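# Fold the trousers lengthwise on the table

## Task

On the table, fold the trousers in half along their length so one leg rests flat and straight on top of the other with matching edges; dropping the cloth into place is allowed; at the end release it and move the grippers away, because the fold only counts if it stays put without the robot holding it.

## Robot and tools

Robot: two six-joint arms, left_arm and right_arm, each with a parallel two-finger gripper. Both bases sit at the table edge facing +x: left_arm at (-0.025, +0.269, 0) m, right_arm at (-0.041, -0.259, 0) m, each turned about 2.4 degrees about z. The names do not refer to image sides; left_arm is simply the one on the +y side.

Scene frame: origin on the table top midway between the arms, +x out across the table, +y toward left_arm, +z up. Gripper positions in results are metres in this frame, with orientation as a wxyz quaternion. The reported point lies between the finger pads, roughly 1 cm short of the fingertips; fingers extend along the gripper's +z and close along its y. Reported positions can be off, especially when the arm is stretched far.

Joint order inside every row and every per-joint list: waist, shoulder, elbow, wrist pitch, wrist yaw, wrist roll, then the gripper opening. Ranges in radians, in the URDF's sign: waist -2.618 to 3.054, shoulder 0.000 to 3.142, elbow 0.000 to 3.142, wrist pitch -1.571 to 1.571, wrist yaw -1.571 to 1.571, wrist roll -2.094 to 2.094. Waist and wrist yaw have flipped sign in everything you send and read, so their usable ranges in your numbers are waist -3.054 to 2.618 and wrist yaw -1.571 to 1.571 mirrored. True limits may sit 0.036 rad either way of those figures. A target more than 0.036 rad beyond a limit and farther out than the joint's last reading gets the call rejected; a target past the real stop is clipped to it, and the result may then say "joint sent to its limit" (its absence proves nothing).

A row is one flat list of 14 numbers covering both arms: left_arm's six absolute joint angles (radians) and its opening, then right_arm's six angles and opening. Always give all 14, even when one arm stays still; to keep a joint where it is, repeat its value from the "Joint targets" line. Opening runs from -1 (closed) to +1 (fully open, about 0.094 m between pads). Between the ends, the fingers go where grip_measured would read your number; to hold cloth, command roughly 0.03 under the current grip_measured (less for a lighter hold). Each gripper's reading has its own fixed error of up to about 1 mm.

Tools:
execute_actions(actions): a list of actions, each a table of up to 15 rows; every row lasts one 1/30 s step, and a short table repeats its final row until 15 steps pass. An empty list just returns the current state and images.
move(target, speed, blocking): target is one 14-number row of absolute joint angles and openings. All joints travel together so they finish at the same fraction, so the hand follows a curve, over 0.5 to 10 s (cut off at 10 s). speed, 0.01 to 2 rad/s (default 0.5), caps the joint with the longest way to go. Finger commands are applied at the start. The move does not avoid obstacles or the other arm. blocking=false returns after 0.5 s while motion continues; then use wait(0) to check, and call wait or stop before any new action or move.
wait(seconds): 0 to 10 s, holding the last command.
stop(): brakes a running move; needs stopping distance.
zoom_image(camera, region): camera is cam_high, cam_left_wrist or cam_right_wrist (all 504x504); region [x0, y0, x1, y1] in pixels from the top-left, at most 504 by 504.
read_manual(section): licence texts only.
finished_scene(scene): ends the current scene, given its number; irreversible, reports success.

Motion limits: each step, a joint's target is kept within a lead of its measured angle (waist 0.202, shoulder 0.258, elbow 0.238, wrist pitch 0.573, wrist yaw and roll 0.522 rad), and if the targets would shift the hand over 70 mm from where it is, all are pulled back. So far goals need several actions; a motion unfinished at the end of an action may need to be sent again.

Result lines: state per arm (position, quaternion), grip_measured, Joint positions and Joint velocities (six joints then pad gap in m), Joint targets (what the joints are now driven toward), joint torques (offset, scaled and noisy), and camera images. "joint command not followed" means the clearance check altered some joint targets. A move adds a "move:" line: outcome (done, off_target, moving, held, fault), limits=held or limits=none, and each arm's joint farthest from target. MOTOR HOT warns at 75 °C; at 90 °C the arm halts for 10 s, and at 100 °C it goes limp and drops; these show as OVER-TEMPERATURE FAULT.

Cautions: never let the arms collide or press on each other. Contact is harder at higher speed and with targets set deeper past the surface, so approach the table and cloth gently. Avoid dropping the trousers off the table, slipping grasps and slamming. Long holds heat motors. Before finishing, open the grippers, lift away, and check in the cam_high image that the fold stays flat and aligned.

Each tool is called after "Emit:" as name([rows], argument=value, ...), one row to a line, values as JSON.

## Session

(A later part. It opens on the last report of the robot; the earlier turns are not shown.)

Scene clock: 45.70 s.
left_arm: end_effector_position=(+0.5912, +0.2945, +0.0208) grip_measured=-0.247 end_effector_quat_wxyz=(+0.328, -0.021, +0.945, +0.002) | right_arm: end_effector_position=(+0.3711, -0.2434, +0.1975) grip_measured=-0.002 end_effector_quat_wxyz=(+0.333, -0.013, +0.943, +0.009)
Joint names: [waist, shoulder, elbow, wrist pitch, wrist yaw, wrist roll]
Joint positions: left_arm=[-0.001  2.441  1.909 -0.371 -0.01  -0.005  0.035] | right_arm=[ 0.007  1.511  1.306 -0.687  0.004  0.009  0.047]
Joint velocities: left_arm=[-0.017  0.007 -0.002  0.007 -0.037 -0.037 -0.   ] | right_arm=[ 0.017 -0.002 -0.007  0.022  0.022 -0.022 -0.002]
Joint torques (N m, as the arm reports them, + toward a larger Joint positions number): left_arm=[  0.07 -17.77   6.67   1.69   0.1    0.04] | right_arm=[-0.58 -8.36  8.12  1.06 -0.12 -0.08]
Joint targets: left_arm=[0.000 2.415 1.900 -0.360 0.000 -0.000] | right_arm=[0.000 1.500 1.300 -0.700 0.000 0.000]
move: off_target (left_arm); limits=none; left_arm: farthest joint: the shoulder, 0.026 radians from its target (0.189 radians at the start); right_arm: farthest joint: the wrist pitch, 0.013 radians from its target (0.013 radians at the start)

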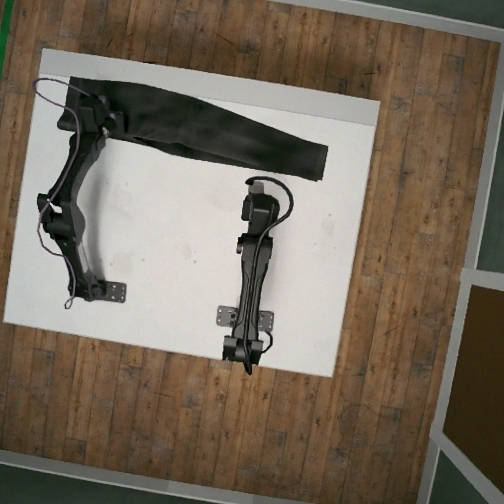

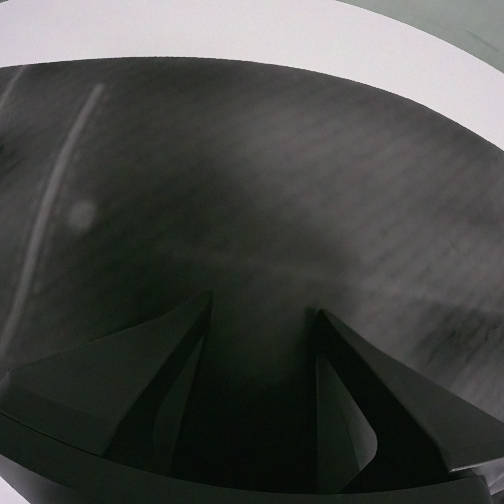

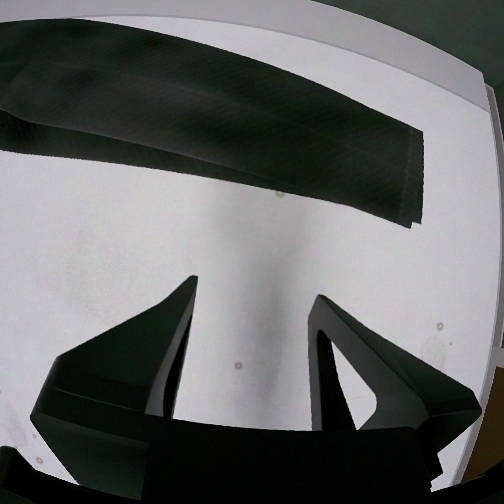

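Emit:
move(target=[0,2.415,1.90,-0.44,0,0,-0.25,0.0,1.5,1.3,-0.7,0,0,0], speed=0.1)

Emit:
move(target=[0,2.385,1.90,-0.62,0,0,-0.25,0.0,1.5,1.3,-0.7,0,0,0], speed=0.12)

Emit:
zoom_image(camera="cam_high", region=[30,60,360,200])

Scene clock: 47.00 s.
left_arm: end_effector_position=(+0.5853, +0.2943, +0.0196) grip_measured=-0.247 end_effector_quat_wxyz=(+0.315, -0.020, +0.949, +0.001) | right_arm: end_effector_position=(+0.3711, -0.2434, +0.1975) grip_measured=-0.002 end_effector_quat_wxyz=(+0.333, -0.013, +0.943, +0.009)
Joint names: [waist, shoulder, elbow, wrist pitch, wrist yaw, wrist roll]
Joint positions: left_arm=[-0.001  2.435  1.909 -0.404 -0.01  -0.004  0.035] | right_arm=[ 0.007  1.511  1.306 -0.687  0.004  0.009  0.047]
Joint velocities: left_arm=[-0.007 -0.012  0.002 -0.037  0.037  0.066 -0.   ] | right_arm=[ 0.012 -0.022 -0.032 -0.022 -0.007 -0.037 -0.   ]
Joint torques (N m, as the arm reports them, + toward a larger Joint positions number): left_arm=[  0.06 -17.1    6.62   1.04   0.1    0.02] | right_arm=[-0.59 -8.34  8.1   1.03 -0.09 -0.12]
Joint targets: left_arm=[-0.000 2.415 1.900 -0.440 0.000 0.000] | right_arm=[0.000 1.500 1.300 -0.700 0.000 0.000]
move: off_target (left_arm); limits=none; left_arm: farthest joint: the wrist pitch, 0.036 radians from its target (0.069 radians at the start); right_arm: farthest joint: the wrist pitch, 0.013 radians from its target (0.013 radians at the start)

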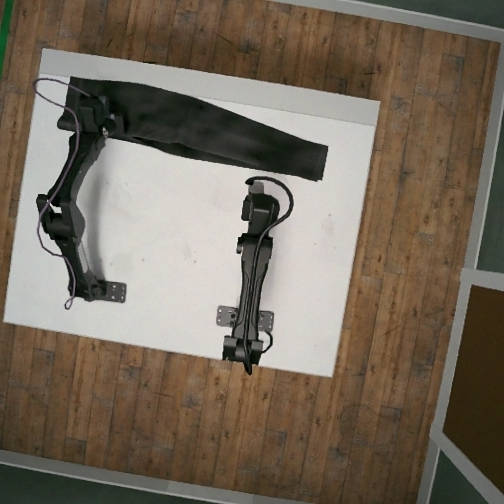

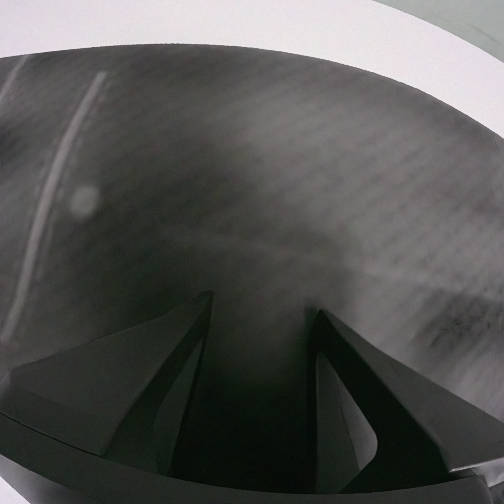

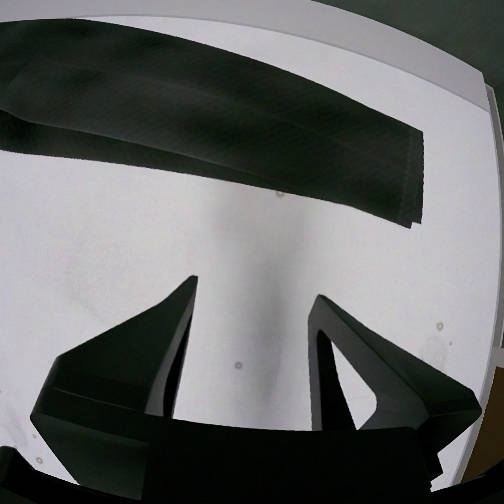

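Scene clock: 49.23 s.
left_arm: end_effector_position=(+0.5550, +0.2935, +0.0187) grip_measured=-0.247 end_effector_quat_wxyz=(+0.254, -0.021, +0.967, +0.002) | right_arm: end_effector_position=(+0.3711, -0.2434, +0.1975) grip_measured=-0.002 end_effector_quat_wxyz=(+0.333, -0.013, +0.943, +0.009)
Joint names: [waist, shoulder, elbow, wrist pitch, wrist yaw, wrist roll]
Joint positions: left_arm=[-0.001  2.398  1.909 -0.567 -0.007 -0.004  0.035] | right_arm=[ 0.007  1.511  1.306 -0.687  0.004  0.009  0.047]
Joint velocities: left_arm=[-0.002 -0.012 -0.017 -0.066  0.051  0.037  0.001] | right_arm=[-0.002 -0.022  0.012 -0.051 -0.037  0.037 -0.   ]
Joint torques (N m, as the arm reports them, + toward a larger Joint positions number): left_arm=[  0.09 -16.14   6.51   0.62   0.07   0.04] | right_arm=[-0.61 -8.3   8.21  1.04 -0.08 -0.06]
Joint targets: left_arm=[-0.000 2.385 1.900 -0.620 0.000 0.000] | right_arm=[-0.000 1.500 1.300 -0.700 -0.000 -0.000]
move: off_target (left_arm); limits=none; left_arm: farthest joint: the wrist pitch, 0.053 radians from its target (0.216 radians at the start); right_arm: farthest joint: the wrist pitch, 0.013 radians from its target (0.013 radians at the start)

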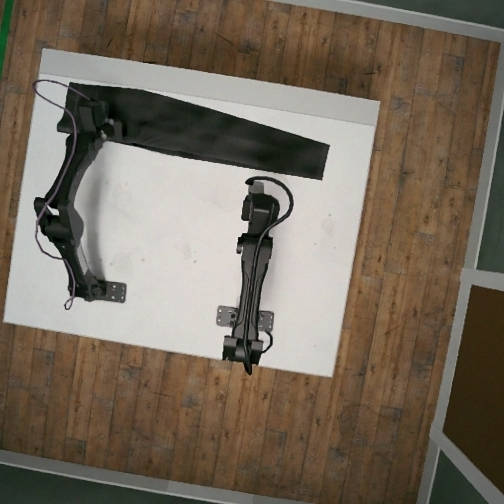

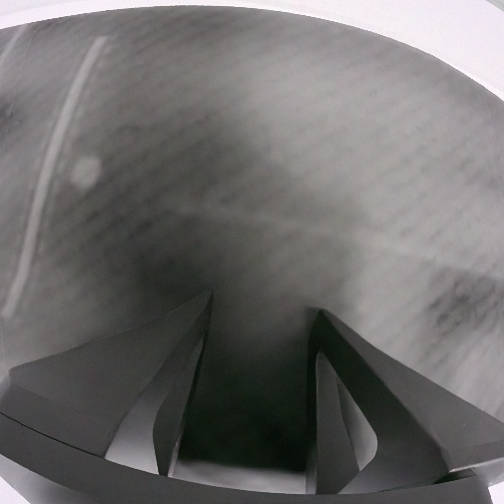

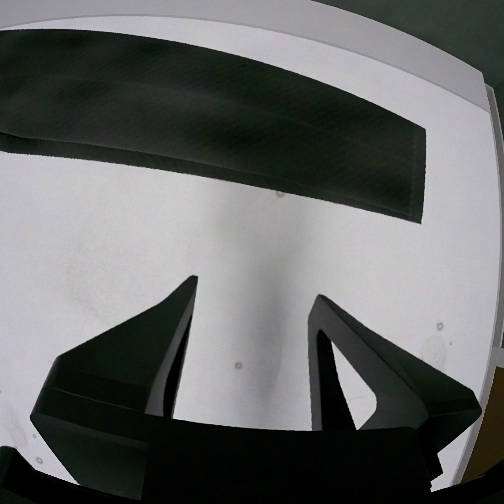

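Region (30, 60, 360, 200) of cam_high's 504x504 image, scaled by 1.527, with more detail than that image has; it fills the top 214 rows of this view, and the rest is white.

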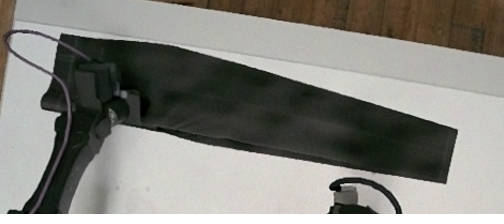

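Works. A little more.

Emit:
move(target=[0,2.37,1.90,-0.71,0,0,-0.25,0.0,1.5,1.3,-0.7,0,0,0], speed=0.12)

Emit:
move(target=[0,1.5,1.4,-0.9,0,0,-0.25,0.0,1.5,1.3,-0.7,0,0,0], speed=0.6)

Emit:
zoom_image(camera="cam_high", region=[30,60,360,200])

Scene clock: 51.07 s.
left_arm: end_effector_position=(+0.5378, +0.2928, +0.0181) grip_measured=-0.247 end_effector_quat_wxyz=(+0.221, -0.021, +0.975, +0.001) | right_arm: end_effector_position=(+0.3711, -0.2434, +0.1975) grip_measured=-0.002 end_effector_quat_wxyz=(+0.333, -0.013, +0.943, +0.009)
Joint names: [waist, shoulder, elbow, wrist pitch, wrist yaw, wrist roll]
Joint positions: left_arm=[-0.001  2.381  1.909 -0.653 -0.007 -0.003  0.035] | right_arm=[ 0.007  1.511  1.306 -0.687  0.004  0.009  0.047]
Joint velocities: left_arm=[-0.002 -0.012 -0.002  0.007 -0.022 -0.022 -0.001] | right_arm=[ 0.017  0.002 -0.007  0.037  0.037 -0.022 -0.   ]
Joint torques (N m, as the arm reports them, + toward a larger Joint positions number): left_arm=[  0.12 -15.73   6.45   0.49   0.06   0.03] | right_arm=[-0.69 -8.21  8.02  1.07 -0.08 -0.1 ]
Joint targets: left_arm=[0.000 2.370 1.900 -0.710 -0.000 0.000] | right_arm=[0.000 1.500 1.300 -0.700 0.000 -0.000]
move: off_target (left_arm); limits=none; left_arm: farthest joint: the wrist pitch, 0.057 radians from its target (0.143 radians at the start); right_arm: farthest joint: the wrist pitch, 0.013 radians from its target (0.013 radians at the start)

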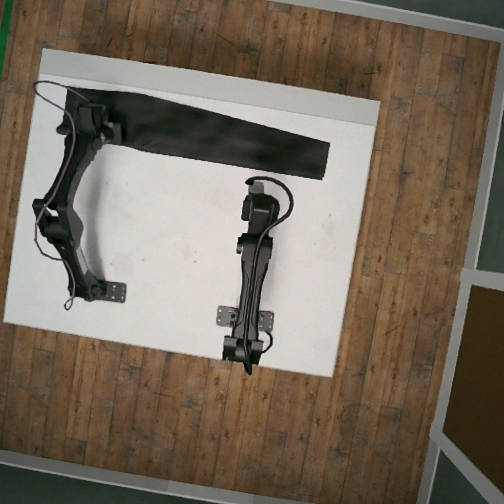

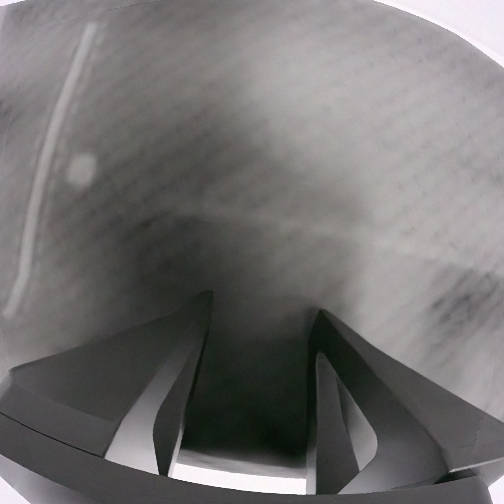

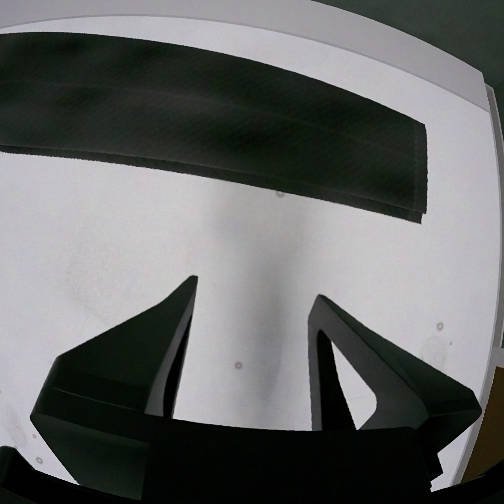

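Scene clock: 53.17 s.
left_arm: end_effector_position=(+0.3635, +0.2854, +0.2065) grip_measured=-0.247 end_effector_quat_wxyz=(+0.282, -0.021, +0.959, +0.002) | right_arm: end_effector_position=(+0.3711, -0.2434, +0.1975) grip_measured=-0.002 end_effector_quat_wxyz=(+0.333, -0.013, +0.943, +0.009)
Joint names: [waist, shoulder, elbow, wrist pitch, wrist yaw, wrist roll]
Joint positions: left_arm=[-0.001  1.514  1.406 -0.891 -0.007 -0.003  0.035] | right_arm=[ 0.007  1.511  1.306 -0.687  0.004  0.009  0.047]
Joint velocities: left_arm=[-0.002  0.002 -0.017  0.022  0.022  0.051 -0.001] | right_arm=[ 0.012 -0.002  0.022  0.037 -0.007  0.022  0.   ]
Joint torques (N m, as the arm reports them, + toward a larger Joint positions number): left_arm=[ 0.1  -8.04  6.83  1.28  0.07  0.02] | right_arm=[-0.6  -8.37  8.09  1.04 -0.06 -0.12]
Joint targets: left_arm=[0.000 1.500 1.400 -0.900 0.000 0.000] | right_arm=[-0.000 1.500 1.300 -0.700 -0.000 0.000]
move: done; limits=none; left_arm: farthest joint: the shoulder, 0.014 radians from its target (0.881 radians at the start); right_arm: farthest joint: the wrist pitch, 0.013 radians from its target (0.013 radians at the start)

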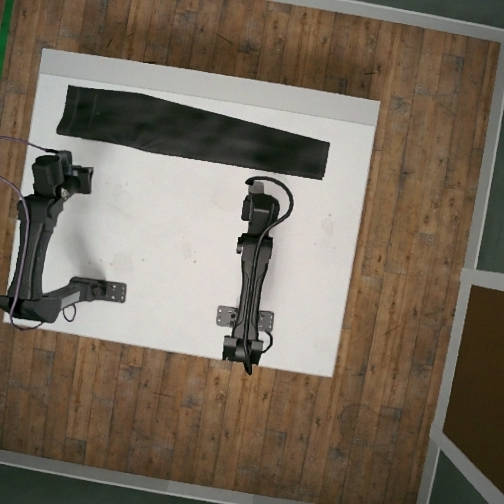

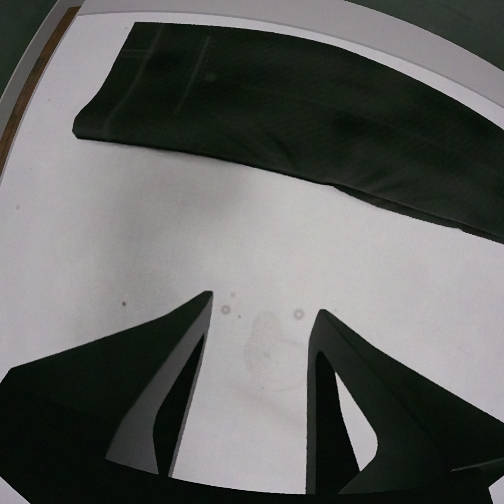

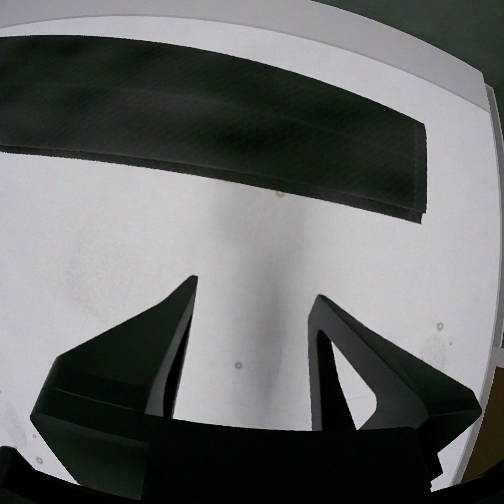

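Region (30, 60, 360, 200) of cam_high's 504x504 image, scaled by 1.527, with more detail than that image has; it fills the top 214 rows of this view, and the rest is white.

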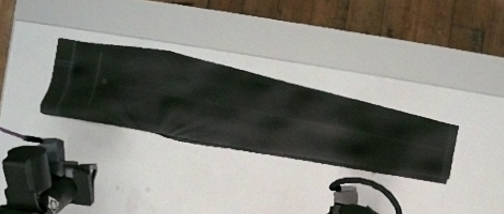

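Emit:
finished_scene(scene=1)

The scene is finished: the task was done.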